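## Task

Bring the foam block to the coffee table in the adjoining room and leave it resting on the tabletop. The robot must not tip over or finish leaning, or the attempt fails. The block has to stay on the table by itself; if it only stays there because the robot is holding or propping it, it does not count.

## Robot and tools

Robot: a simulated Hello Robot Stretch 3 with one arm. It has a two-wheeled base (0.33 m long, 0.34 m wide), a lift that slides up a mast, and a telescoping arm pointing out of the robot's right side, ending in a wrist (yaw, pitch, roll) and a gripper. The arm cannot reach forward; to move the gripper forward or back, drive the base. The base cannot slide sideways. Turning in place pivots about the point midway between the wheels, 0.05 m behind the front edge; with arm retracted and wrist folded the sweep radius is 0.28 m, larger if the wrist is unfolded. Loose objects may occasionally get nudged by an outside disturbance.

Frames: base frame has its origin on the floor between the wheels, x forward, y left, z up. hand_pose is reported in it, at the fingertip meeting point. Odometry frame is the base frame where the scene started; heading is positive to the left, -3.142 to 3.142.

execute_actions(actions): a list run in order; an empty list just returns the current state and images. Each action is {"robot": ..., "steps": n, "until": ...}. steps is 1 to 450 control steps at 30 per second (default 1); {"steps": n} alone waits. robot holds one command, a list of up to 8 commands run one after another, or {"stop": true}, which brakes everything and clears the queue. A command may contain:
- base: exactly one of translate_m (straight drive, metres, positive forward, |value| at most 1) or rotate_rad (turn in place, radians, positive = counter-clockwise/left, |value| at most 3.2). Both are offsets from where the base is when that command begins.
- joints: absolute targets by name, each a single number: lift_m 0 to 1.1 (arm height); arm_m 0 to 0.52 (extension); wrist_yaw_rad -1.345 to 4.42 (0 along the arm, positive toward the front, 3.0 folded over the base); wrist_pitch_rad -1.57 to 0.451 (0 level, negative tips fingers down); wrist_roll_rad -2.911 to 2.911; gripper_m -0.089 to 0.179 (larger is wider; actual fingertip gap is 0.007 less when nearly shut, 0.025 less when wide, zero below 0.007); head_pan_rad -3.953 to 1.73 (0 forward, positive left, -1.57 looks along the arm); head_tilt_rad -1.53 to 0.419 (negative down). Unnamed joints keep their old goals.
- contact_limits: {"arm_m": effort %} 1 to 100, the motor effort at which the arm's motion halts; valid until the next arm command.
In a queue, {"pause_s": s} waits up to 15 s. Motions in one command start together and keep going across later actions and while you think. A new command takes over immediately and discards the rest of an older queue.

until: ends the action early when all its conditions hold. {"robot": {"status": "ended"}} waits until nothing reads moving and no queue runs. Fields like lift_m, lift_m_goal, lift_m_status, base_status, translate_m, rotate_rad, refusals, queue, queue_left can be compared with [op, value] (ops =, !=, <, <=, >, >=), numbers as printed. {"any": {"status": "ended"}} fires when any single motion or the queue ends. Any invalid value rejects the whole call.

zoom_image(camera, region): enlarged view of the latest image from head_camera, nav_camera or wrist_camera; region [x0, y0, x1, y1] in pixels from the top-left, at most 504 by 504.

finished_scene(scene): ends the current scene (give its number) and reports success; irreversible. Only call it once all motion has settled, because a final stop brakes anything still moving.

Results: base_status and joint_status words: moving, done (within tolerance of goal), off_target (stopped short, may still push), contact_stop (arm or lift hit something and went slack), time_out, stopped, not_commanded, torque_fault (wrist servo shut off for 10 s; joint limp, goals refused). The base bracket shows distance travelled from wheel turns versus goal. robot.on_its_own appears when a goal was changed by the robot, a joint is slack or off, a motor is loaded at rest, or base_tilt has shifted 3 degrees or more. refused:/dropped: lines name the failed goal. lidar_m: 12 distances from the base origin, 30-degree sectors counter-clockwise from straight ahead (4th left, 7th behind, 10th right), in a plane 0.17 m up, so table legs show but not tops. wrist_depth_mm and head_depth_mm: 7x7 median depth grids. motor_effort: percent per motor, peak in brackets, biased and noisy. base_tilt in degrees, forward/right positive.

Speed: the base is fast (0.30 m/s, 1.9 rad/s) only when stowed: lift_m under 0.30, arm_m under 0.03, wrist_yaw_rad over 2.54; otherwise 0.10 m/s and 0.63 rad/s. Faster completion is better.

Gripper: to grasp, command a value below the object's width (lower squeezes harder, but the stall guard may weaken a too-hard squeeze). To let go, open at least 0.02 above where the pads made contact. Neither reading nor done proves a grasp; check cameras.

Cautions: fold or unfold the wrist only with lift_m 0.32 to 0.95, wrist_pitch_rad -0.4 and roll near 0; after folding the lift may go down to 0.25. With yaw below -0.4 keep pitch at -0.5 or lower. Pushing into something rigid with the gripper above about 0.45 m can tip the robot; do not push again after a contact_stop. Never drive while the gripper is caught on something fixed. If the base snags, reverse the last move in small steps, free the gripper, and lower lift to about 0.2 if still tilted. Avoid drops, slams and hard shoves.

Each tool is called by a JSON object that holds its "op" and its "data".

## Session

{"op": "execute_actions", "data": {"actions": []}}

Scene clock: 0.00 s.
robot.base_odometry: x=+0.000 y=+0.000 heading=+0.000 (m, m, rad; robot's odometry frame)
robot.turned_by_wheels: +0.000 (rad since the last result)
robot.turned_by_imu: +0.000 (rad since the last result)
robot.base_tilt: forward=-1.9 right=+0.5 (deg)
robot.lidar_m: 0.98 0.95 1.00 1.42 3.09 2.12 1.38 1.56 0.94 0.71 0.69 0.73
robot.head_depth_mm: 882 891 899 910 915 930 939 / 1009 1020 1032 1043 1060 1075 1085 / 1070 1067 1067 1070 1069 1069 1076 / 1014 1016 1014 1014 1011 1013 1014 / 963 962 963 963 963 967 966 / 913 918 918 919 920 920 916 / 874 874 877 875 875 879 880
robot.base_status: not_commanded
robot.joint_positions: lift_m=+0.529 arm_m=+0.002 wrist_yaw_rad=+2.879 wrist_pitch_rad=-0.577 wrist_roll_rad=+0.013 gripper_m=+0.037 head_pan_rad=+0.016 head_tilt_rad=-0.008
robot.joint_goals: lift_m=+0.529 arm_m=+0.002 wrist_yaw_rad=+2.879 wrist_pitch_rad=-0.577 wrist_roll_rad=+0.013 gripper_m=+0.037 head_pan_rad=+0.016 head_tilt_rad=-0.008
robot.joint_status: lift_m=not_commanded arm_m=not_commanded wrist_yaw_rad=not_commanded wrist_pitch_rad=not_commanded wrist_roll_rad=not_commanded gripper_m=not_commanded head_pan_rad=not_commanded head_tilt_rad=not_commanded
robot.measured_speeds: translate_m=+0.000 rotate_rad=+0.000 lift_m=+0.000 arm_m=+0.000 wrist_yaw_rad=+0.000 wrist_pitch_rad=+0.000 wrist_roll_rad=+0.000 head_pan_rad=+0.000 head_tilt_rad=+0.000
robot: refusals=0 queue=idle queue_left=0
robot.motor_effort: left_wheel=-1 right_wheel=+1 lift_m=+23 arm_m=+1 wrist_yaw_rad=+0 wrist_pitch_rad=+3 wrist_roll_rad=+0 gripper_m=+0 head_pan_rad=-1 head_tilt_rad=+1 (%)
robot.hand_pose: x=+0.0310 y=+0.0477 z=+0.5074 quat_wxyz=(+0.289, +0.702, +0.109, +0.641) (m; robot's base frame)
robot.wrist_depth_mm: - - - - - 830 704 / - - - - - 905 736 / - - - - - 939 797 / 934 918 926 928 945 913 837 / 781 - 800 807 813 814 805 / 694 689 - 697 709 707 700 / 619 617 - 628 624 637 631
pictures: head_camera (sideways: a quarter turn clockwise sets it upright), nav_camera (sideways: a quarter turn counterclockwise sets it upright), wrist_camera
Images, in order (width x height): head_camera 896x504, nav_camera 672x504, wrist_camera 644x364.

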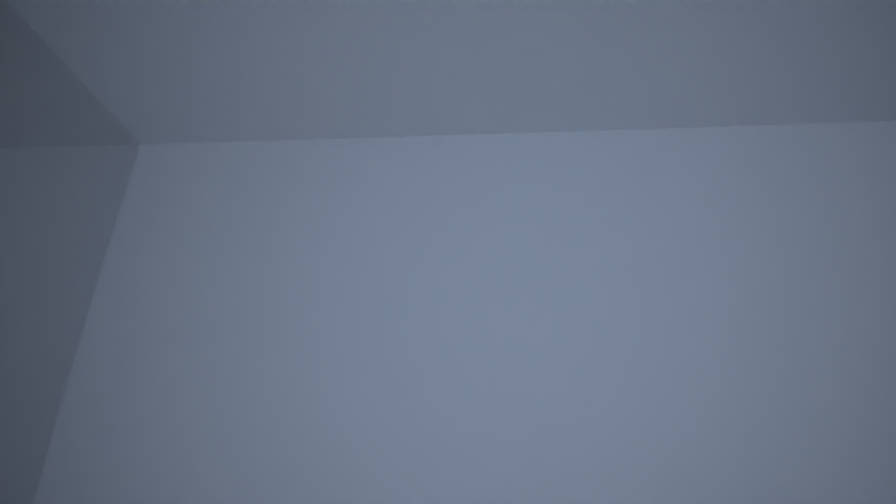

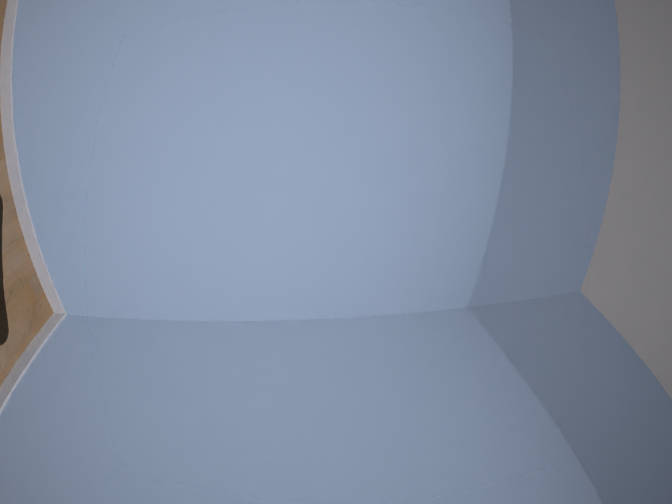

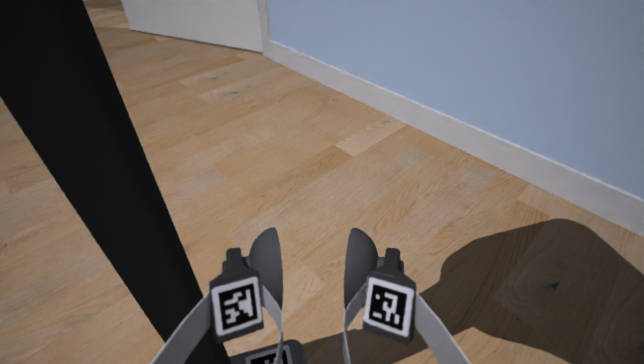

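{"op": "execute_actions", "data": {"actions": [{"robot":[{"joints":{"head_tilt_rad":-0.5,"lift_m":0.28,"wrist_pitch_rad":-0.4}},{"base":{"rotate_rad":2.5}}],"steps":300,"until":{"robot":{"status":"ended"}}}]}}

Scene clock: 9.57 s.
robot.base_odometry: x=+0.000 y=+0.000 heading=+2.500 (m, m, rad; robot's odometry frame)
robot.turned_by_wheels: +2.500 (rad since the last result)
robot.turned_by_imu: +2.514 (rad since the last result)
robot.base_tilt: forward=-1.9 right=+0.3 (deg)
robot.lidar_m: 2.38 1.37 1.56 1.06 0.73 0.69 0.70 0.92 0.95 0.97 1.26 2.09
robot.head_depth_mm: 2517 2707 2934 2552 1929 1545 1297 / 2636 2805 3077 2566 1941 1543 1299 / 2721 2945 3202 2598 1948 1554 1303 / 2826 3075 3247 2613 1969 1567 1304 / 2550 2667 2869 2667 1976 1572 1309 / 2185 2287 2435 2457 1980 1537 1314 / 1921 2020 1982 2210 2000 1581 1326
robot.base_status: done (rotate_rad +2.4999 of +2.5000)
robot.joint_positions: lift_m=+0.280 arm_m=+0.002 wrist_yaw_rad=+2.879 wrist_pitch_rad=-0.421 wrist_roll_rad=+0.013 gripper_m=+0.037 head_pan_rad=+0.016 head_tilt_rad=-0.494
robot.joint_goals: lift_m=+0.280 arm_m=+0.002 wrist_yaw_rad=+2.879 wrist_pitch_rad=-0.400 wrist_roll_rad=+0.013 gripper_m=+0.037 head_pan_rad=+0.016 head_tilt_rad=-0.500
robot.joint_status: lift_m=done arm_m=not_commanded wrist_yaw_rad=not_commanded wrist_pitch_rad=done wrist_roll_rad=not_commanded gripper_m=not_commanded head_pan_rad=not_commanded head_tilt_rad=done
robot.measured_speeds: translate_m=+0.000 rotate_rad=+0.000 lift_m=+0.000 arm_m=+0.000 wrist_yaw_rad=+0.000 wrist_pitch_rad=+0.000 wrist_roll_rad=+0.000 head_pan_rad=+0.000 head_tilt_rad=+0.000
robot: refusals=0 queue=done queue_left=0
robot.motor_effort: left_wheel=-2(6) right_wheel=+2(8) lift_m=+20(23) arm_m=+1(0) wrist_yaw_rad=+0(0) wrist_pitch_rad=+7(6) wrist_roll_rad=+0(0) gripper_m=+0(0) head_pan_rad=-1(1) head_tilt_rad=-1(21) (%)
robot.hand_pose: x=+0.0368 y=+0.0693 z=+0.2921 quat_wxyz=(+0.238, +0.709, +0.055, +0.662) (m; robot's base frame)
robot.wrist_depth_mm: - - - - - - - / - - - - - - - / - 935 944 - - - - / - 748 750 735 737 753 760 / 580 610 596 603 601 611 609 / 491 - 522 508 521 508 515 / 443 - - 439 428 442 439
pictures: head_camera (sideways: a quarter turn clockwise sets it upright), nav_camera (sideways: a quarter turn counterclockwise sets it upright), wrist_camera
Images, in order (width x height): head_camera 896x504, nav_camera 672x504, wrist_camera 644x364.

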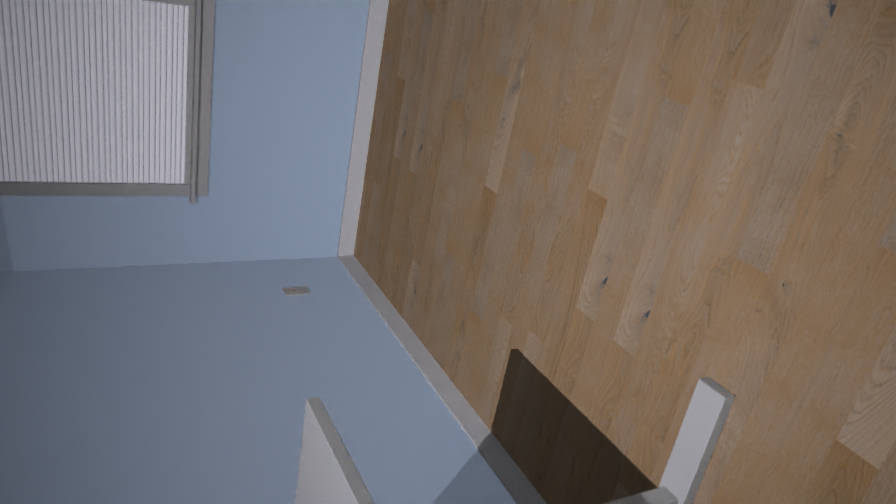

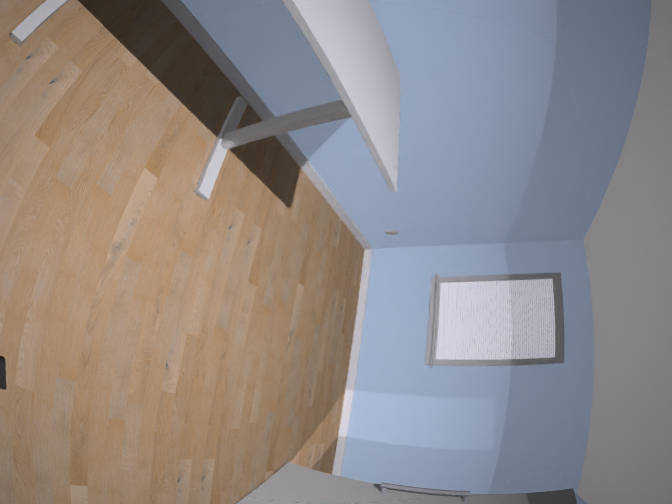

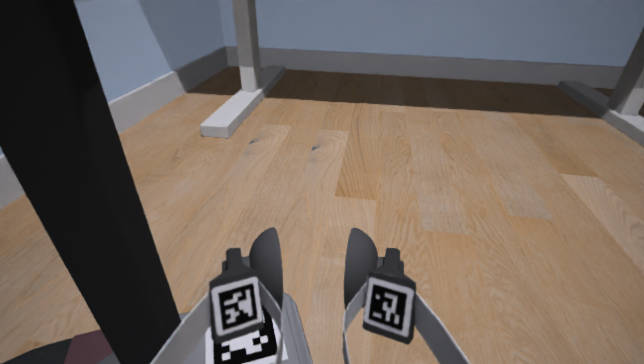

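{"op": "execute_actions", "data": {"actions": [{"robot":{"joints":{"head_pan_rad":-1.57,"head_tilt_rad":-0.4},"base":{"rotate_rad":2.65}},"steps":300,"until":{"robot":{"status":"ended"}}}]}}

Scene clock: 15.20 s.
robot.base_odometry: x=+0.000 y=+0.000 heading=-1.133 (m, m, rad; robot's odometry frame)
robot.turned_by_wheels: +2.650 (rad since the last result)
robot.turned_by_imu: +2.665 (rad since the last result)
robot.base_tilt: forward=-1.9 right=+0.3 (deg)
robot.lidar_m: 0.69 0.71 0.94 0.95 0.98 1.30 2.17 2.32 1.38 1.56 1.02 0.73
robot.head_depth_mm: 1323 1422 1412 943 1839 1675 1370 / 1308 1416 1436 950 1810 1687 1380 / 1310 1420 1464 906 1805 1703 1380 / 1298 1407 1467 916 1790 1700 1390 / 1293 1397 1467 929 1789 1707 1404 / 1299 1397 1457 878 1775 1724 1410 / 1304 1391 1444 885 1265 1409 1405
robot.base_status: done (rotate_rad +2.6499 of +2.6500)
robot.joint_positions: lift_m=+0.280 arm_m=+0.002 wrist_yaw_rad=+2.879 wrist_pitch_rad=-0.421 wrist_roll_rad=+0.013 gripper_m=+0.037 head_pan_rad=-1.563 head_tilt_rad=-0.408
robot.joint_goals: lift_m=+0.280 arm_m=+0.002 wrist_yaw_rad=+2.879 wrist_pitch_rad=-0.400 wrist_roll_rad=+0.013 gripper_m=+0.037 head_pan_rad=-1.570 head_tilt_rad=-0.400
robot.joint_status: lift_m=done arm_m=not_commanded wrist_yaw_rad=not_commanded wrist_pitch_rad=done wrist_roll_rad=not_commanded gripper_m=not_commanded head_pan_rad=done head_tilt_rad=done
robot.measured_speeds: translate_m=+0.000 rotate_rad=+0.000 lift_m=+0.000 arm_m=+0.000 wrist_yaw_rad=+0.000 wrist_pitch_rad=+0.000 wrist_roll_rad=+0.000 head_pan_rad=+0.000 head_tilt_rad=+0.000
robot: refusals=0 queue=done queue_left=0
robot.motor_effort: left_wheel=-2(8) right_wheel=+2(8) lift_m=+20(21) arm_m=+0(0) wrist_yaw_rad=+1(1) wrist_pitch_rad=+6(6) wrist_roll_rad=+0(0) gripper_m=+0(0) head_pan_rad=-4(44) head_tilt_rad=+3(13) (%)
robot.hand_pose: x=+0.0368 y=+0.0693 z=+0.2921 quat_wxyz=(+0.238, +0.709, +0.055, +0.662) (m; robot's base frame)
robot.wrist_depth_mm: - 809 877 928 - 755 592 / - 860 914 - - 774 596 / - 902 944 - - 816 621 / - 726 725 748 739 755 620 / 573 607 589 603 602 609 586 / 493 - 522 499 515 516 509 / 445 - - 438 427 439 438
pictures: head_camera (sideways: a quarter turn clockwise sets it upright), nav_camera (sideways: a quarter turn counterclockwise sets it upright), wrist_camera
Images, in order (width x height): head_camera 896x504, nav_camera 672x504, wrist_camera 644x364.

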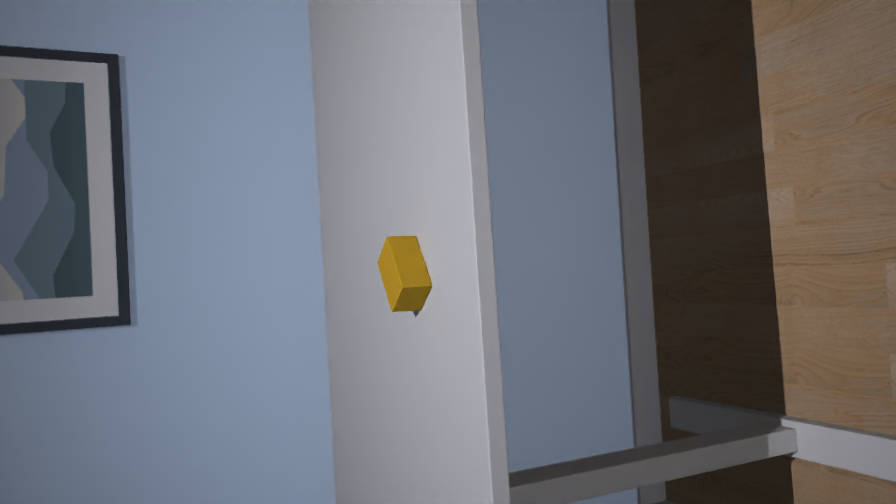

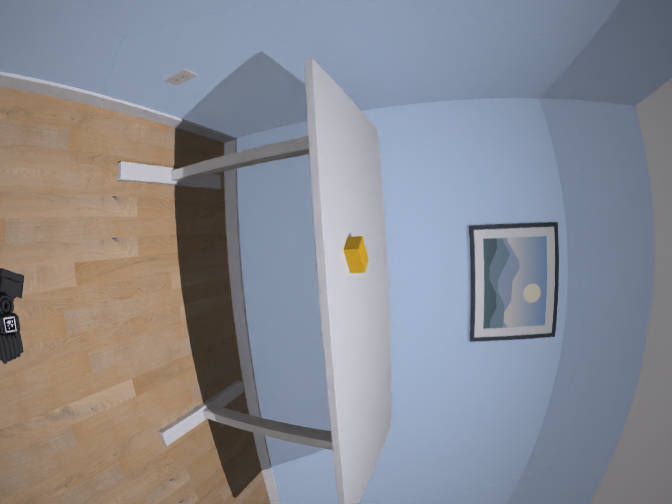

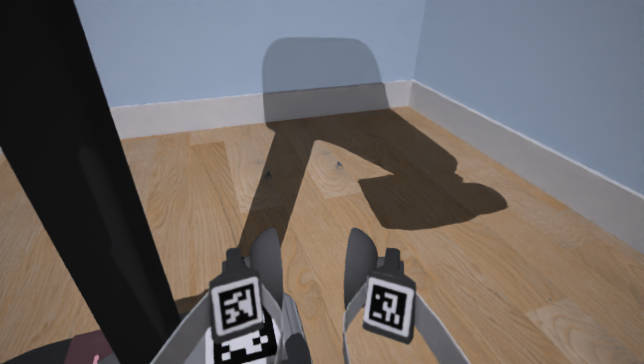

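{"op": "execute_actions", "data": {"actions": [{"robot":[{"base":{"rotate_rad":0.75},"joints":{"head_tilt_rad":-0.5}},{"base":{"translate_m":-0.57}},{"joints":{"lift_m":0.94,"gripper_m":0.175}},{"joints":{"wrist_yaw_rad":1.0}}],"steps":450,"until":{"robot":{"status":"ended"}}},{"robot":[{"joints":{"lift_m":1.03,"wrist_yaw_rad":0}},{"joints":{"arm_m":0.12}}],"steps":450,"until":{"robot":{"status":"ended"}}}]}}

Scene clock: 38.50 s.
robot.base_odometry: x=-0.529 y=+0.213 heading=-0.383 (m, m, rad; robot's odometry frame)
robot.turned_by_wheels: +0.750 (rad since the last result)
robot.turned_by_imu: +0.750 (rad since the last result)
robot.base_tilt: forward=-1.9 right=+0.3 (deg)
robot.lidar_m: 1.24 1.33 1.32 1.47 1.87 2.63 1.45 0.83 1.19 1.08 1.13 1.12
robot.head_depth_mm: 1059 1116 - - 485 1511 1289 / 1128 1199 - - 510 1552 1290 / 1209 1309 - - - 1559 1304 / 1299 1418 1168 720 1846 1568 1306 / 1321 1419 1095 760 1363 1487 1314 / 1206 1286 1116 766 1577 1576 1321 / 1108 1172 1184 863 1414 1493 1323
robot.base_status: done (translate_m -0.5700 of -0.5700)
robot.joint_positions: lift_m=+1.030 arm_m=+0.120 wrist_yaw_rad=+0.001 wrist_pitch_rad=-0.420 wrist_roll_rad=+0.013 gripper_m=+0.175 head_pan_rad=-1.563 head_tilt_rad=-0.494
robot.joint_goals: lift_m=+1.030 arm_m=+0.120 wrist_yaw_rad=+0.000 wrist_pitch_rad=-0.400 wrist_roll_rad=+0.013 gripper_m=+0.175 head_pan_rad=-1.570 head_tilt_rad=-0.500
robot.joint_status: lift_m=done arm_m=done wrist_yaw_rad=done wrist_pitch_rad=done wrist_roll_rad=not_commanded gripper_m=done head_pan_rad=done head_tilt_rad=done
robot.measured_speeds: translate_m=+0.000 rotate_rad=+0.000 lift_m=+0.000 arm_m=+0.000 wrist_yaw_rad=+0.000 wrist_pitch_rad=+0.000 wrist_roll_rad=+0.000 head_pan_rad=+0.000 head_tilt_rad=+0.000
robot: refusals=0 queue=done queue_left=0
robot.motor_effort: left_wheel=-1(7) right_wheel=+2(8) lift_m=+25(25) arm_m=+8(7) wrist_yaw_rad=+0(2) wrist_pitch_rad=+6(6) wrist_roll_rad=+0(0) gripper_m=+0(91) head_pan_rad=-4(3) head_tilt_rad=-1(11) (%)
robot.hand_pose: x=-0.0212 y=-0.4887 z=+1.0421 quat_wxyz=(+0.687, +0.147, -0.696, -0.148) (m; robot's base frame)
robot.wrist_depth_mm: 670 814 - - 850 716 657 / 696 771 726 734 761 727 662 / 498 503 504 480 520 520 527 / 737 379 382 369 394 392 398 / 801 337 315 313 314 316 317 / 812 - 271 263 265 264 265 / - - - 226 227 220 234
pictures: head_camera (sideways: a quarter turn clockwise sets it upright), nav_camera (sideways: a quarter turn counterclockwise sets it upright), wrist_camera
Images, in order (width x height): head_camera 896x504, nav_camera 672x504, wrist_camera 644x364.

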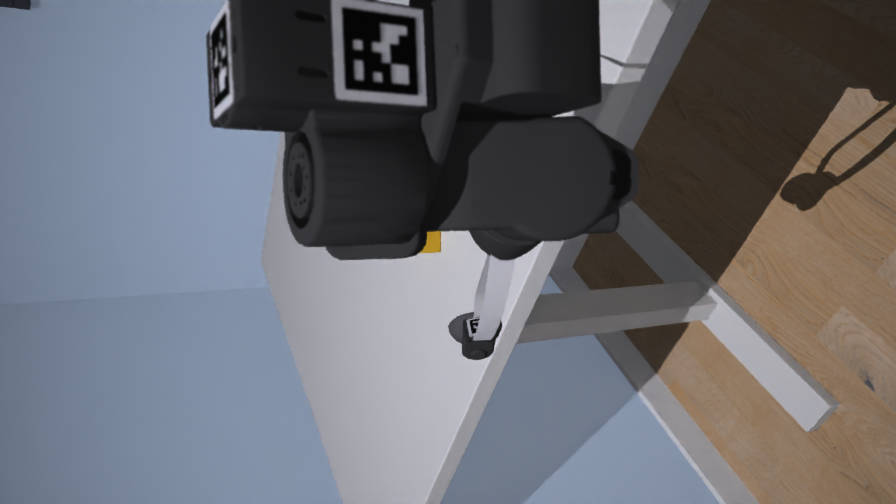

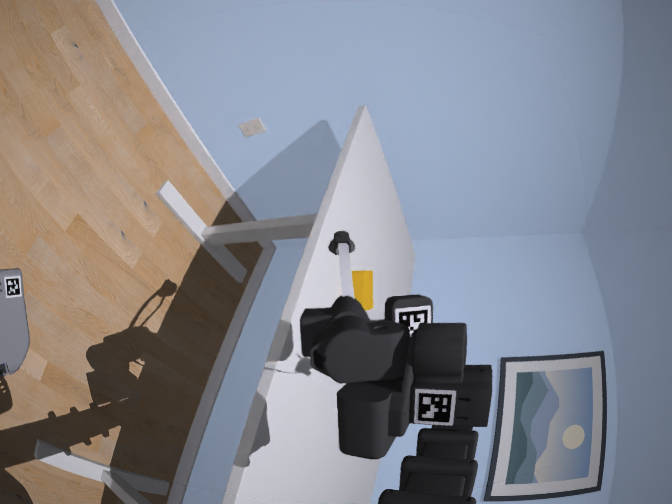

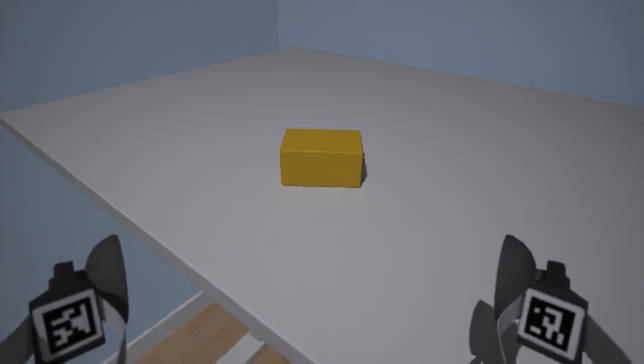

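{"op": "execute_actions", "data": {"actions": [{"robot":{"joints":{"lift_m":0.962,"arm_m":0.335}},"steps":450,"until":{"robot":{"status":"ended"}}}]}}

Scene clock: 45.47 s.
robot.base_odometry: x=-0.529 y=+0.213 heading=-0.383 (m, m, rad; robot's odometry frame)
robot.turned_by_wheels: +0.000 (rad since the last result)
robot.turned_by_imu: +0.000 (rad since the last result)
robot.base_tilt: forward=-1.9 right=+0.3 (deg)
robot.lidar_m: 1.24 1.33 1.32 1.47 1.85 2.62 1.45 0.83 1.19 1.08 1.13 1.12
robot.head_depth_mm: 1057 1139 1168 - 523 1498 1290 / 1128 1216 - 644 545 1555 1298 / 1210 1314 - 645 593 1551 1299 / 1302 1413 1176 684 1780 1569 1308 / 1326 1417 1104 719 1368 1489 1313 / 1205 1281 1113 765 1582 1584 1317 / 1108 1170 1185 863 1417 1485 1332
robot.base_status: done (translate_m -0.5700 of -0.5700)
robot.joint_positions: lift_m=+0.962 arm_m=+0.335 wrist_yaw_rad=+0.001 wrist_pitch_rad=-0.420 wrist_roll_rad=+0.013 gripper_m=+0.175 head_pan_rad=-1.563 head_tilt_rad=-0.494
robot.joint_goals: lift_m=+0.962 arm_m=+0.335 wrist_yaw_rad=+0.000 wrist_pitch_rad=-0.400 wrist_roll_rad=+0.013 gripper_m=+0.175 head_pan_rad=-1.570 head_tilt_rad=-0.500
robot.joint_status: lift_m=done arm_m=done wrist_yaw_rad=done wrist_pitch_rad=done wrist_roll_rad=not_commanded gripper_m=done head_pan_rad=done head_tilt_rad=done
robot.measured_speeds: translate_m=+0.000 rotate_rad=+0.000 lift_m=+0.000 arm_m=+0.000 wrist_yaw_rad=+0.000 wrist_pitch_rad=+0.000 wrist_roll_rad=+0.000 head_pan_rad=+0.000 head_tilt_rad=+0.000
robot: refusals=0 queue=done queue_left=0
robot.motor_effort: left_wheel=-1(2) right_wheel=+2(2) lift_m=+21(24) arm_m=+8(7) wrist_yaw_rad=-1(0) wrist_pitch_rad=+6(6) wrist_roll_rad=+0(0) gripper_m=+0(0) head_pan_rad=-3(4) head_tilt_rad=-2(2) (%)
robot.hand_pose: x=-0.0213 y=-0.7037 z=+0.9743 quat_wxyz=(+0.687, +0.147, -0.696, -0.148) (m; robot's base frame)
robot.wrist_depth_mm: 575 680 824 800 705 601 524 / 523 480 497 509 516 519 526 / 341 334 341 343 348 352 354 / 257 260 261 180 253 267 268 / 208 211 197 146 151 214 215 / - 175 166 157 159 179 180 / - 151 152 153 153 150 158
pictures: head_camera (sideways: a quarter turn clockwise sets it upright), nav_camera (sideways: a quarter turn counterclockwise sets it upright), wrist_camera
Images, in order (width x height): head_camera 896x504, nav_camera 672x504, wrist_camera 644x364.

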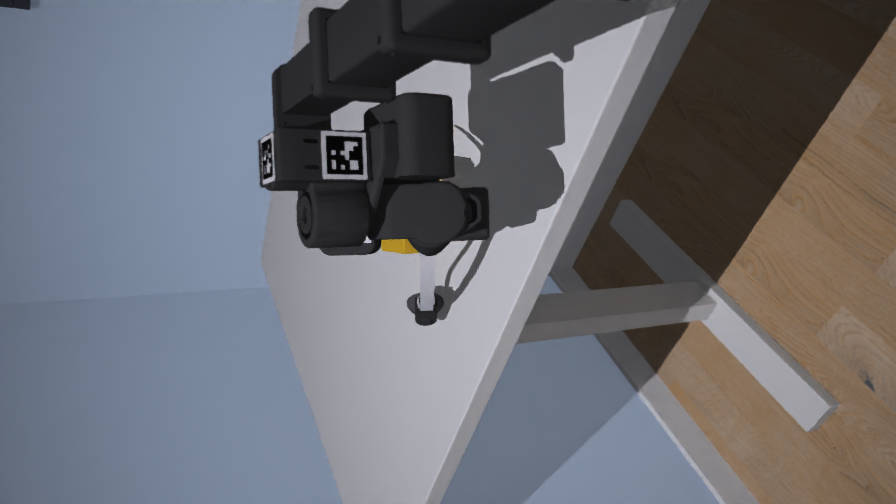

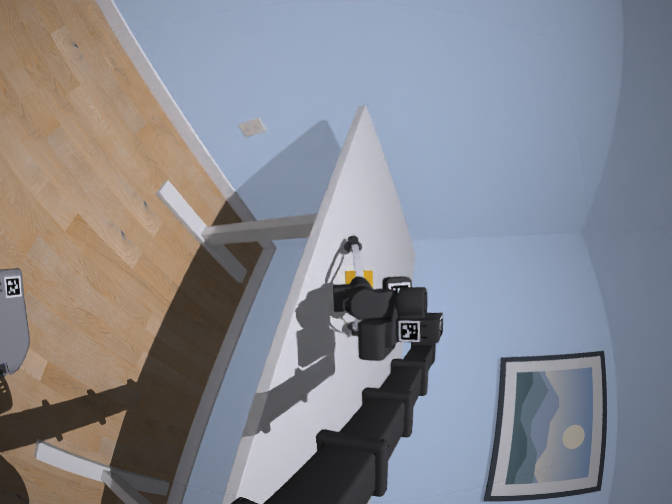

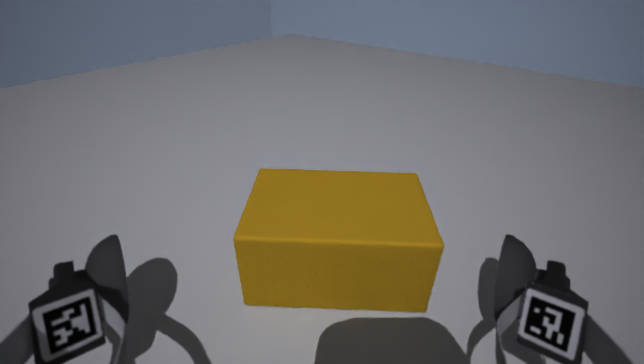

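{"op": "execute_actions", "data": {"actions": [{"robot":[{"base":{"translate_m":-0.008},"joints":{"lift_m":0.957,"arm_m":0.35}},{"joints":{"gripper_m":0.055}},{"joints":{"lift_m":1.0,"head_pan_rad":1.7}},{"joints":{"arm_m":0}},{"joints":{"wrist_yaw_rad":1.0}}],"steps":450,"until":{"robot":{"status":"ended"}}}]}}

Scene clock: 58.83 s.
robot.base_odometry: x=-0.536 y=+0.216 heading=-0.383 (m, m, rad; robot's odometry frame)
robot.turned_by_wheels: +0.000 (rad since the last result)
robot.turned_by_imu: +0.000 (rad since the last result)
robot.base_tilt: forward=-2.1 right=+0.4 (deg)
robot.lidar_m: 1.25 1.33 1.33 1.47 1.87 2.62 1.45 0.82 1.19 1.09 1.14 1.13
robot.head_depth_mm: 1251 1337 1435 1557 1691 1544 1292 / 1331 1432 1560 1705 1818 1551 1298 / 1383 1493 1641 1808 1918 1558 1305 / 1429 1562 1715 1910 1952 1561 1298 / 1487 1630 1799 2017 1969 1537 1308 / 1551 1694 1823 - - - - / 2270 2513 2673 - - - -
robot.base_status: done (translate_m -0.0080 of -0.0080)
robot.joint_positions: lift_m=+1.000 arm_m=+0.002 wrist_yaw_rad=+0.998 wrist_pitch_rad=-0.417 wrist_roll_rad=+0.013 gripper_m=+0.056 head_pan_rad=+1.693 head_tilt_rad=-0.494
robot.joint_goals: lift_m=+1.000 arm_m=+0.000 wrist_yaw_rad=+1.000 wrist_pitch_rad=-0.400 wrist_roll_rad=+0.013 gripper_m=+0.055 head_pan_rad=+1.700 head_tilt_rad=-0.500
robot.joint_status: lift_m=done arm_m=done wrist_yaw_rad=done wrist_pitch_rad=done wrist_roll_rad=not_commanded gripper_m=done head_pan_rad=done head_tilt_rad=done
robot.measured_speeds: translate_m=+0.000 rotate_rad=+0.000 lift_m=+0.000 arm_m=+0.000 wrist_yaw_rad=+0.000 wrist_pitch_rad=+0.000 wrist_roll_rad=+0.000 head_pan_rad=+0.000 head_tilt_rad=+0.000
robot: refusals=0 queue=done queue_left=0
robot.motor_effort: left_wheel=-2(4) right_wheel=+2(2) lift_m=+25(24) arm_m=-4(8) wrist_yaw_rad=+2(1) wrist_pitch_rad=+5(6) wrist_roll_rad=+0(0) gripper_m=-16(96) head_pan_rad=+3(43) head_tilt_rad=-2(2) (%)
robot.hand_pose: x=+0.1672 y=-0.2692 z=+1.0128 quat_wxyz=(+0.674, +0.461, -0.541, +0.199) (m; robot's base frame)
robot.wrist_depth_mm: 961 898 867 842 834 807 801 / - - 955 905 898 843 680 / - - - - - 907 456 / - - - - - - 369 / - - 145 145 158 - 773 / - - 129 129 129 - 901 / - - - 144 - - -
pictures: head_camera (sideways: a quarter turn clockwise sets it upright), nav_camera (sideways: a quarter turn counterclockwise sets it upright), wrist_camera
Images, in order (width x height): head_camera 896x504, nav_camera 672x504, wrist_camera 644x364.

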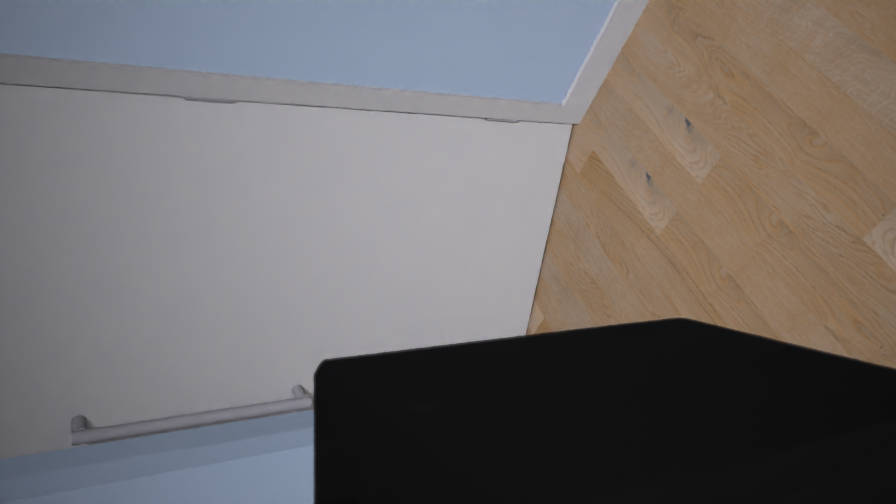

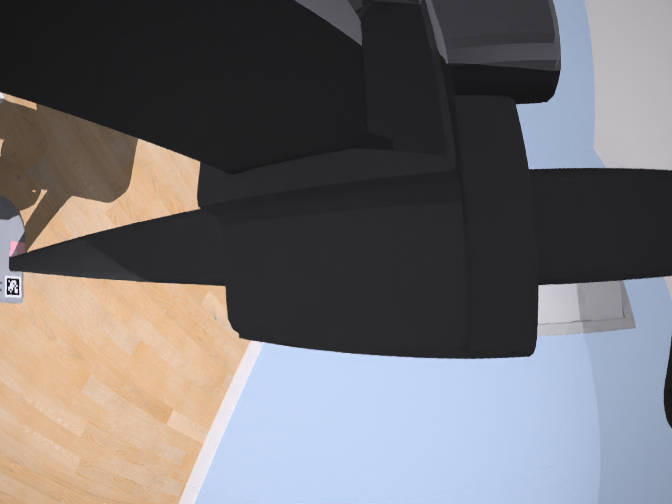

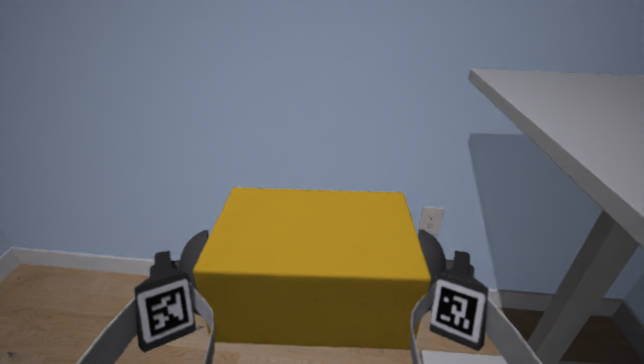

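{"op": "execute_actions", "data": {"actions": [{"robot":{"joints":{"lift_m":0.28,"head_pan_rad":-1.2,"head_tilt_rad":-1.0}},"steps":30},{"robot":{"joints":{"wrist_yaw_rad":2.65}},"steps":300,"until":{"robot":{"status":"ended"}}},{"robot":[{"base":{"rotate_rad":2.2}},{"base":{"translate_m":1.0}},{"base":{"translate_m":0.92}},{"base":{"rotate_rad":-0.576}}],"steps":450,"until":{"robot":{"status":"ended"}}}]}}

Scene clock: 88.70 s.
robot.base_odometry: x=-1.003 y=+2.079 heading=+1.241 (m, m, rad; robot's odometry frame)
robot.turned_by_wheels: +1.624 (rad since the last result)
robot.turned_by_imu: +1.648 (rad since the last result)
robot.base_tilt: forward=-1.9 right=+0.3 (deg)
robot.lidar_m: 0.88 0.75 0.75 0.86 1.47 1.62 1.87 2.94 1.84 0.74 0.57 0.89
robot.head_depth_mm: 938 1222 1612 1480 1327 1190 1095 / 788 979 1302 1488 1324 1201 - / 675 815 1025 1387 1337 1221 - / 557 651 839 1076 1322 1201 1114 / 534 625 789 1461 1341 1207 1105 / 2188 1994 1686 1435 1346 1215 1116 / 2409 954 1080 1328 1354 1223 1107
robot.base_status: done (rotate_rad -0.5759 of -0.5760)
robot.joint_positions: lift_m=+0.280 arm_m=+0.002 wrist_yaw_rad=+2.648 wrist_pitch_rad=-0.418 wrist_roll_rad=+0.013 gripper_m=+0.056 head_pan_rad=-1.194 head_tilt_rad=-0.988
robot.joint_goals: lift_m=+0.280 arm_m=+0.000 wrist_yaw_rad=+2.650 wrist_pitch_rad=-0.400 wrist_roll_rad=+0.013 gripper_m=+0.055 head_pan_rad=-1.200 head_tilt_rad=-1.000
robot.joint_status: lift_m=done arm_m=done wrist_yaw_rad=done wrist_pitch_rad=done wrist_roll_rad=not_commanded gripper_m=done head_pan_rad=done head_tilt_rad=done
robot.measured_speeds: translate_m=+0.000 rotate_rad=+0.000 lift_m=+0.000 arm_m=+0.000 wrist_yaw_rad=+0.000 wrist_pitch_rad=+0.000 wrist_roll_rad=+0.000 head_pan_rad=+0.000 head_tilt_rad=+0.000
robot: refusals=0 queue=done queue_left=0
robot.motor_effort: left_wheel=+2(7) right_wheel=-1(9) lift_m=+21(25) arm_m=-4(4) wrist_yaw_rad=+2(3) wrist_pitch_rad=+5(5) wrist_roll_rad=+0(0) gripper_m=-15(16) head_pan_rad=-3(44) head_tilt_rad=-5(27) (%)
robot.hand_pose: x=+0.0850 y=+0.0503 z=+0.2928 quat_wxyz=(+0.311, +0.710, -0.028, +0.631) (m; robot's base frame)
robot.wrist_depth_mm: 871 796 747 705 667 629 601 / 915 899 840 763 702 672 634 / 948 906 872 822 782 732 683 / 731 750 741 747 760 719 706 / 590 589 144 145 158 626 622 / 499 510 129 129 129 511 516 / - - 145 144 414 439 441
pictures: head_camera (sideways: a quarter turn clockwise sets it upright), nav_camera (sideways: a quarter turn counterclockwise sets it upright), wrist_camera
Images, in order (width x height): head_camera 896x504, nav_camera 672x504, wrist_camera 644x364.

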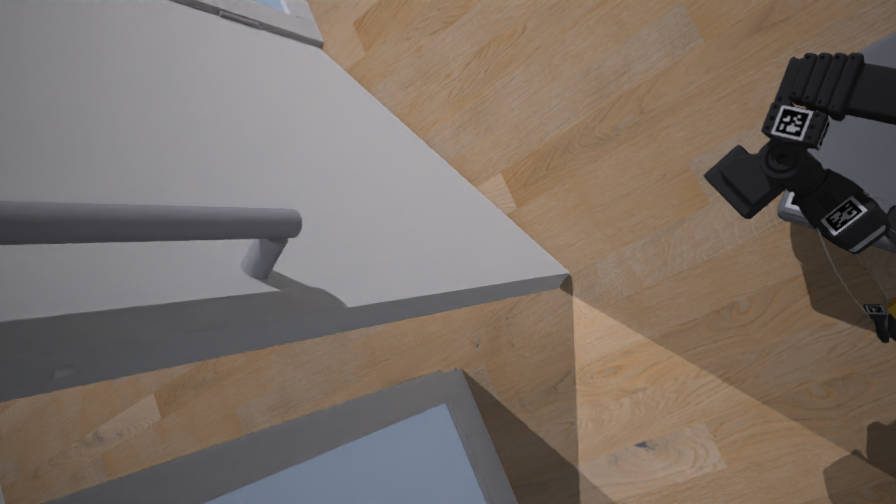

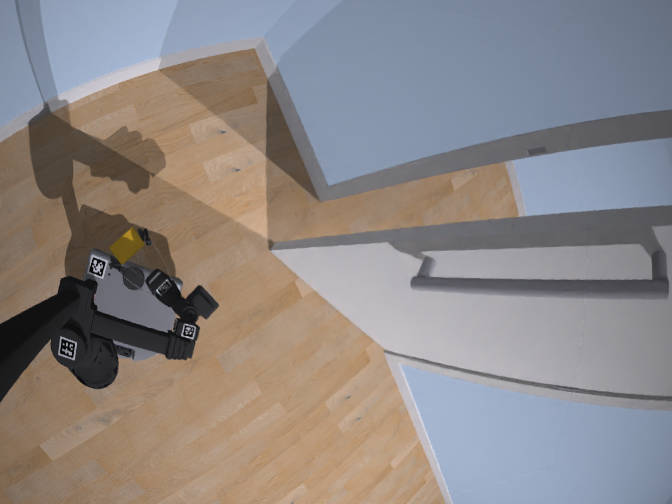

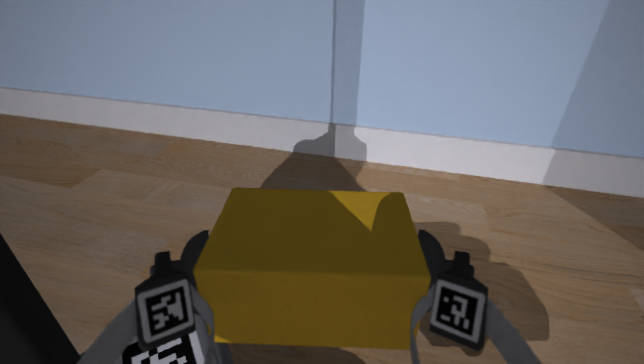

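{"op": "execute_actions", "data": {"actions": [{"robot":[{"base":{"translate_m":0.46},"joints":{"head_pan_rad":-1.6}},{"joints":{"arm_m":0.22}}],"steps":450,"until":{"robot":{"status":"ended"}}}]}}

Scene clock: 99.47 s.
robot.base_odometry: x=-0.854 y=+2.514 heading=+1.240 (m, m, rad; robot's odometry frame)
robot.turned_by_wheels: +0.000 (rad since the last result)
robot.turned_by_imu: +0.004 (rad since the last result)
robot.base_tilt: forward=-2.1 right=+0.4 (deg)
robot.lidar_m: 0.50 0.43 0.43 0.49 0.85 1.96 2.24 3.31 0.53 0.65 0.56 0.56
robot.head_depth_mm: 476 594 1613 1486 1317 1194 1104 / 2311 1871 762 1407 1310 1208 - / 2337 1961 1692 1491 1321 1204 - / 2318 1978 1701 1498 1374 1186 1086 / 2351 1991 1685 1206 1318 1222 1091 / 661 715 828 986 1217 1212 1107 / 573 646 739 863 1028 1190 1113
robot.base_status: done (translate_m +0.4600 of +0.4600)
robot.joint_positions: lift_m=+0.280 arm_m=+0.220 wrist_yaw_rad=+2.648 wrist_pitch_rad=-0.418 wrist_roll_rad=+0.013 gripper_m=+0.056 head_pan_rad=-1.593 head_tilt_rad=-0.988
robot.joint_goals: lift_m=+0.280 arm_m=+0.220 wrist_yaw_rad=+2.650 wrist_pitch_rad=-0.400 wrist_roll_rad=+0.013 gripper_m=+0.055 head_pan_rad=-1.600 head_tilt_rad=-1.000
robot.joint_status: lift_m=done arm_m=done wrist_yaw_rad=done wrist_pitch_rad=done wrist_roll_rad=not_commanded gripper_m=done head_pan_rad=done head_tilt_rad=done
robot.measured_speeds: translate_m=+0.000 rotate_rad=+0.000 lift_m=+0.000 arm_m=+0.000 wrist_yaw_rad=+0.000 wrist_pitch_rad=+0.000 wrist_roll_rad=+0.000 head_pan_rad=+0.000 head_tilt_rad=+0.000
robot: refusals=0 queue=done queue_left=0
robot.motor_effort: left_wheel=+1(7) right_wheel=-1(3) lift_m=+21(21) arm_m=+6(9) wrist_yaw_rad=+1(1) wrist_pitch_rad=+5(5) wrist_roll_rad=+0(0) gripper_m=-16(16) head_pan_rad=-4(27) head_tilt_rad=-5(5) (%)
robot.hand_pose: x=+0.0850 y=-0.1669 z=+0.2928 quat_wxyz=(+0.311, +0.710, -0.028, +0.631) (m; robot's base frame)
robot.wrist_depth_mm: 693 638 597 550 524 503 461 / 750 704 652 598 555 529 501 / 798 767 716 661 604 571 529 / 724 776 727 670 649 607 561 / - - 145 145 158 624 547 / - - 129 129 129 505 493 / - - 145 144 419 436 441
pictures: head_camera (sideways: a quarter turn clockwise sets it upright), nav_camera (sideways: a quarter turn counterclockwise sets it upright), wrist_camera
Images, in order (width x height): head_camera 896x504, nav_camera 672x504, wrist_camera 644x364.

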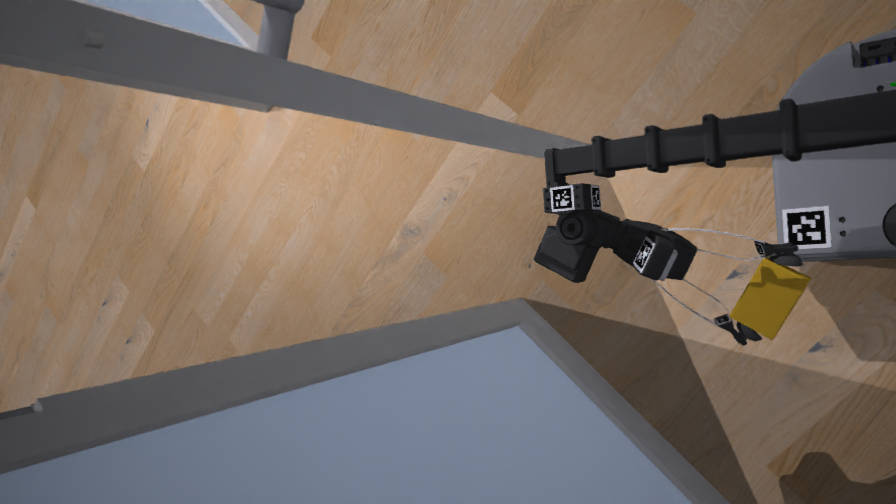

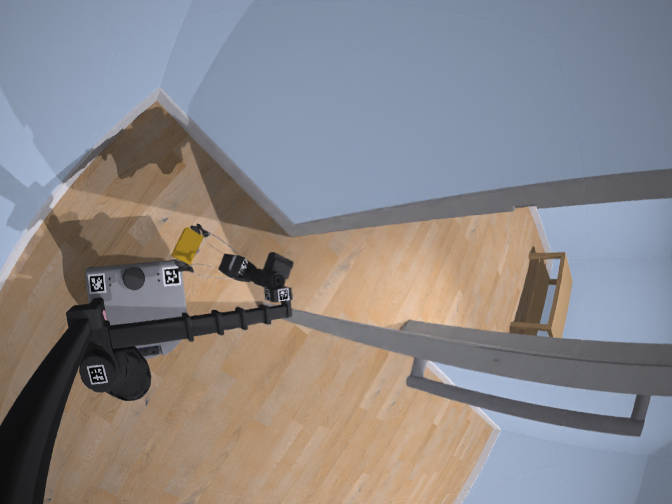

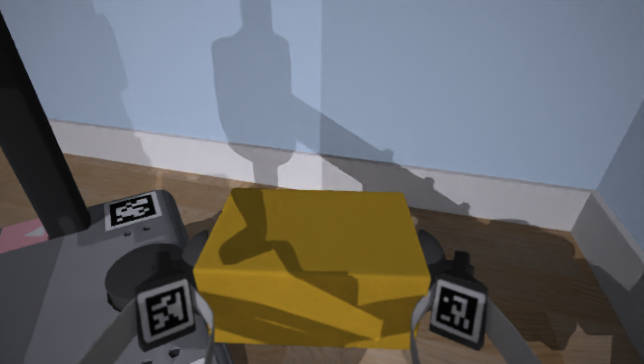

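{"op": "execute_actions", "data": {"actions": [{"robot":[{"joints":{"arm_m":0.37}},{"base":{"translate_m":-0.25}}],"steps":450,"until":{"robot":{"status":"ended"}}}]}}

Scene clock: 107.63 s.
robot.base_odometry: x=-0.935 y=+2.277 heading=+1.240 (m, m, rad; robot's odometry frame)
robot.turned_by_wheels: +0.000 (rad since the last result)
robot.turned_by_imu: -0.001 (rad since the last result)
robot.base_tilt: forward=-1.8 right=+0.2 (deg)
robot.lidar_m: 0.70 0.61 0.60 0.70 1.19 1.78 2.04 3.12 0.55 0.98 0.74 0.74
robot.head_depth_mm: 751 807 870 949 1195 1197 1102 / 952 1040 1149 1291 1301 1209 - / 1261 1466 1624 1517 1326 1202 - / 2322 1959 1700 1522 1314 1189 1109 / 2344 1975 1705 1511 1339 1193 1107 / 2355 1994 1721 1516 1347 1219 1111 / 2370 1997 1721 1212 1307 1218 1113
robot.base_status: done (translate_m -0.2500 of -0.2500)
robot.joint_positions: lift_m=+0.280 arm_m=+0.370 wrist_yaw_rad=+2.649 wrist_pitch_rad=-0.419 wrist_roll_rad=+0.013 gripper_m=+0.056 head_pan_rad=-1.593 head_tilt_rad=-0.988
robot.joint_goals: lift_m=+0.280 arm_m=+0.370 wrist_yaw_rad=+2.650 wrist_pitch_rad=-0.400 wrist_roll_rad=+0.013 gripper_m=+0.055 head_pan_rad=-1.600 head_tilt_rad=-1.000
robot.joint_status: lift_m=done arm_m=done wrist_yaw_rad=done wrist_pitch_rad=done wrist_roll_rad=not_commanded gripper_m=done head_pan_rad=done head_tilt_rad=done
robot.measured_speeds: translate_m=+0.000 rotate_rad=+0.000 lift_m=+0.000 arm_m=+0.000 wrist_yaw_rad=+0.000 wrist_pitch_rad=+0.000 wrist_roll_rad=+0.000 head_pan_rad=+0.000 head_tilt_rad=+0.000
robot: refusals=0 queue=done queue_left=0
robot.motor_effort: left_wheel=+1(20) right_wheel=+0(53) lift_m=+21(22) arm_m=+6(7) wrist_yaw_rad=+1(1) wrist_pitch_rad=+5(6) wrist_roll_rad=+0(0) gripper_m=-16(16) head_pan_rad=-3(2) head_tilt_rad=-4(4) (%)
robot.hand_pose: x=+0.0848 y=-0.3170 z=+0.2926 quat_wxyz=(+0.311, +0.710, -0.028, +0.631) (m; robot's base frame)
robot.wrist_depth_mm: - 941 860 835 784 728 691 / - - 953 890 813 766 723 / 940 - 948 924 879 817 732 / - - 748 744 742 744 689 / - - 145 145 158 614 589 / - - 129 129 129 512 515 / - - 145 144 417 444 441
pictures: head_camera (sideways: a quarter turn clockwise sets it upright), nav_camera (sideways: a quarter turn counterclockwise sets it upright), wrist_camera
Images, in order (width x height): head_camera 896x504, nav_camera 672x504, wrist_camera 644x364.

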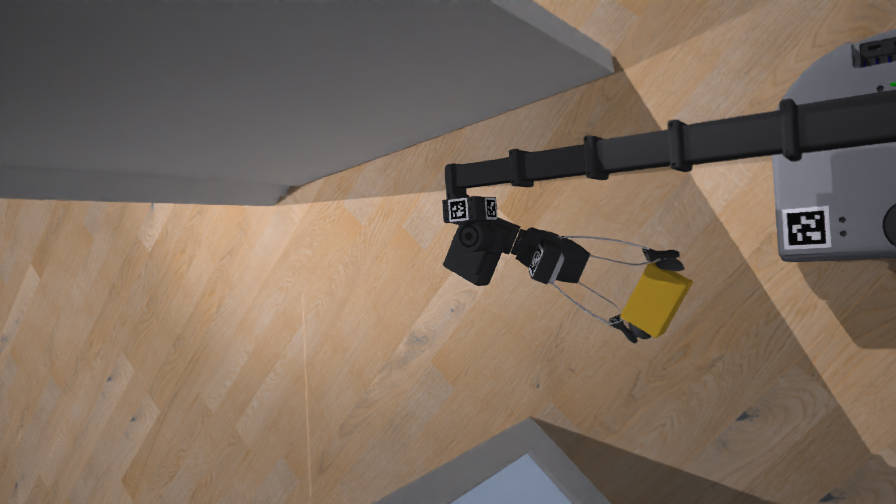

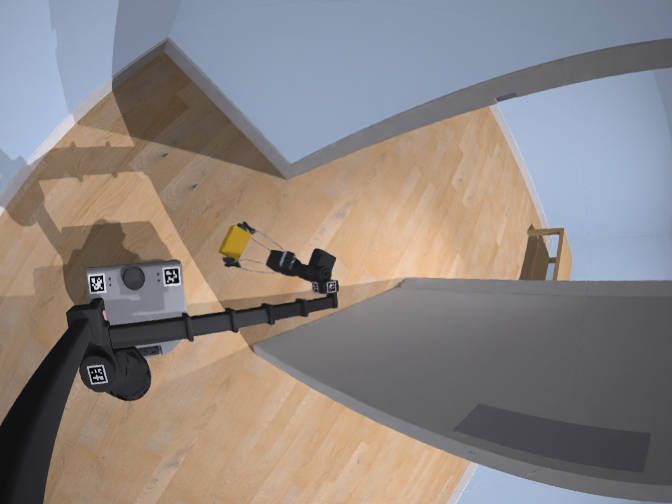

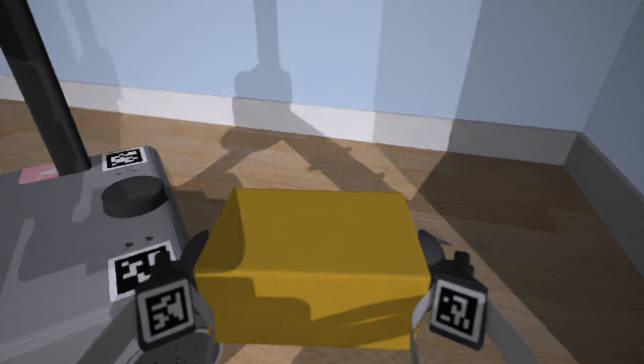

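{"op": "execute_actions", "data": {"actions": [{"robot":[{"base":{"translate_m":-0.05},"joints":{"arm_m":0,"head_pan_rad":0,"head_tilt_rad":-0.6}},{"base":{"rotate_rad":-1.37}},{"base":{"translate_m":0.4}}],"steps":450,"until":{"robot":{"status":"ended"}}}]}}

Scene clock: 120.80 s.
robot.base_odometry: x=-0.554 y=+2.178 heading=-0.129 (m, m, rad; robot's odometry frame)
robot.turned_by_wheels: -1.370 (rad since the last result)
robot.turned_by_imu: -1.374 (rad since the last result)
robot.base_tilt: forward=-1.8 right=+0.2 (deg)
robot.lidar_m: 2.83 0.43 0.45 0.59 0.86 0.88 1.15 2.07 2.10 0.46 0.47 0.62
robot.head_depth_mm: 3040 3107 2815 2068 1274 1326 1212 / 3214 3392 2929 2168 1712 1417 1214 / 2959 3309 2963 2198 1723 1430 1222 / 2768 3045 2962 2190 1727 1430 1227 / 2576 2830 2970 2221 1750 1451 1236 / 2460 2669 2822 2224 1758 1451 1235 / 2329 2504 2702 2254 1768 1452 1239
robot.base_status: done (translate_m +0.4000 of +0.4000)
robot.joint_positions: lift_m=+0.280 arm_m=+0.002 wrist_yaw_rad=+2.649 wrist_pitch_rad=-0.419 wrist_roll_rad=+0.013 gripper_m=+0.056 head_pan_rad=-0.007 head_tilt_rad=-0.605
robot.joint_goals: lift_m=+0.280 arm_m=+0.000 wrist_yaw_rad=+2.650 wrist_pitch_rad=-0.400 wrist_roll_rad=+0.013 gripper_m=+0.055 head_pan_rad=+0.000 head_tilt_rad=-0.600
robot.joint_status: lift_m=done arm_m=done wrist_yaw_rad=done wrist_pitch_rad=done wrist_roll_rad=not_commanded gripper_m=done head_pan_rad=done head_tilt_rad=done
robot.measured_speeds: translate_m=+0.000 rotate_rad=+0.000 lift_m=+0.000 arm_m=+0.000 wrist_yaw_rad=+0.000 wrist_pitch_rad=+0.000 wrist_roll_rad=+0.000 head_pan_rad=+0.000 head_tilt_rad=+0.000
robot: refusals=0 queue=done queue_left=0
robot.motor_effort: left_wheel=+0(7) right_wheel=-1(5) lift_m=+21(21) arm_m=-4(5) wrist_yaw_rad=+0(0) wrist_pitch_rad=+5(5) wrist_roll_rad=+0(0) gripper_m=-16(16) head_pan_rad=+3(45) head_tilt_rad=+2(25) (%)
robot.hand_pose: x=+0.0848 y=+0.0503 z=+0.2926 quat_wxyz=(+0.311, +0.710, -0.028, +0.631) (m; robot's base frame)
robot.wrist_depth_mm: 699 588 513 452 407 - - / 766 653 560 482 443 - - / 798 736 613 518 487 - - / 721 741 636 531 546 751 776 / 600 596 144 145 158 609 617 / 494 515 129 129 129 517 508 / - - 145 144 409 440 443
pictures: head_camera (sideways: a quarter turn clockwise sets it upright), nav_camera (sideways: a quarter turn counterclockwise sets it upright), wrist_camera
Images, in order (width x height): head_camera 896x504, nav_camera 672x504, wrist_camera 644x364.

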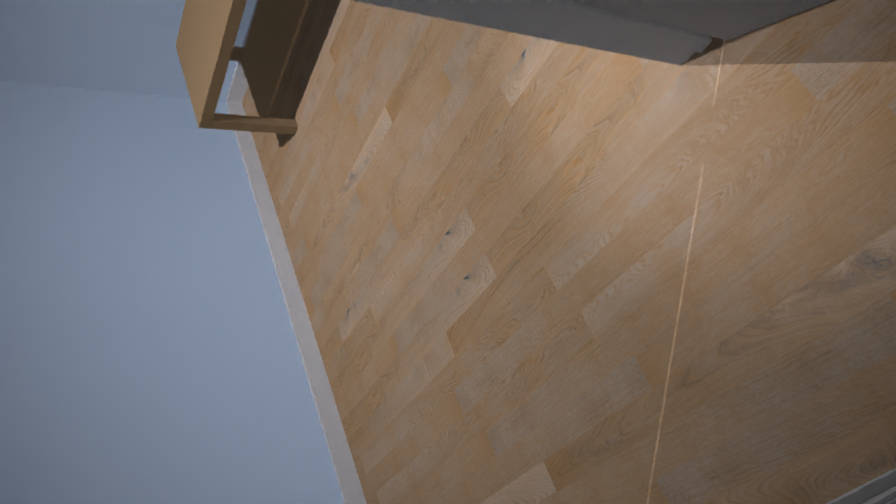

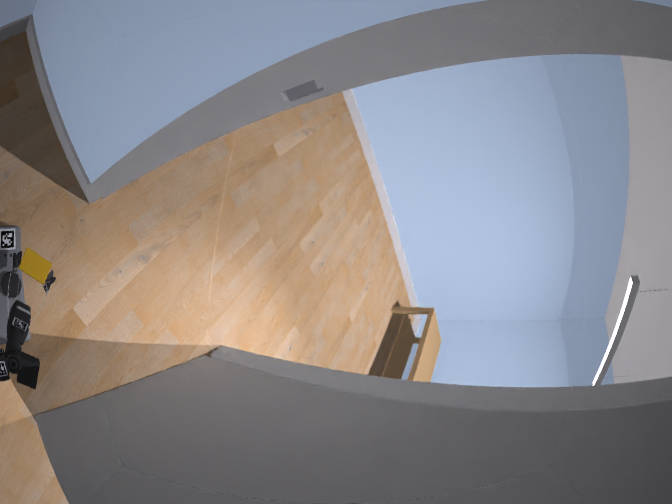

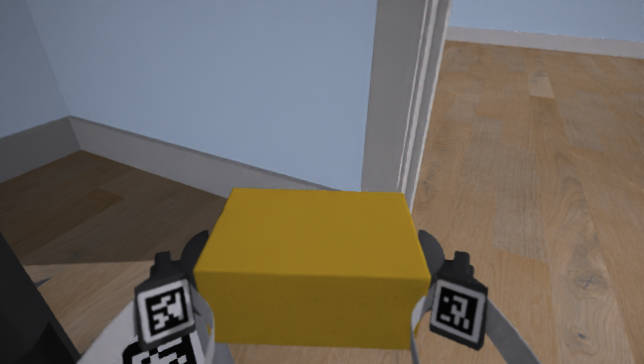

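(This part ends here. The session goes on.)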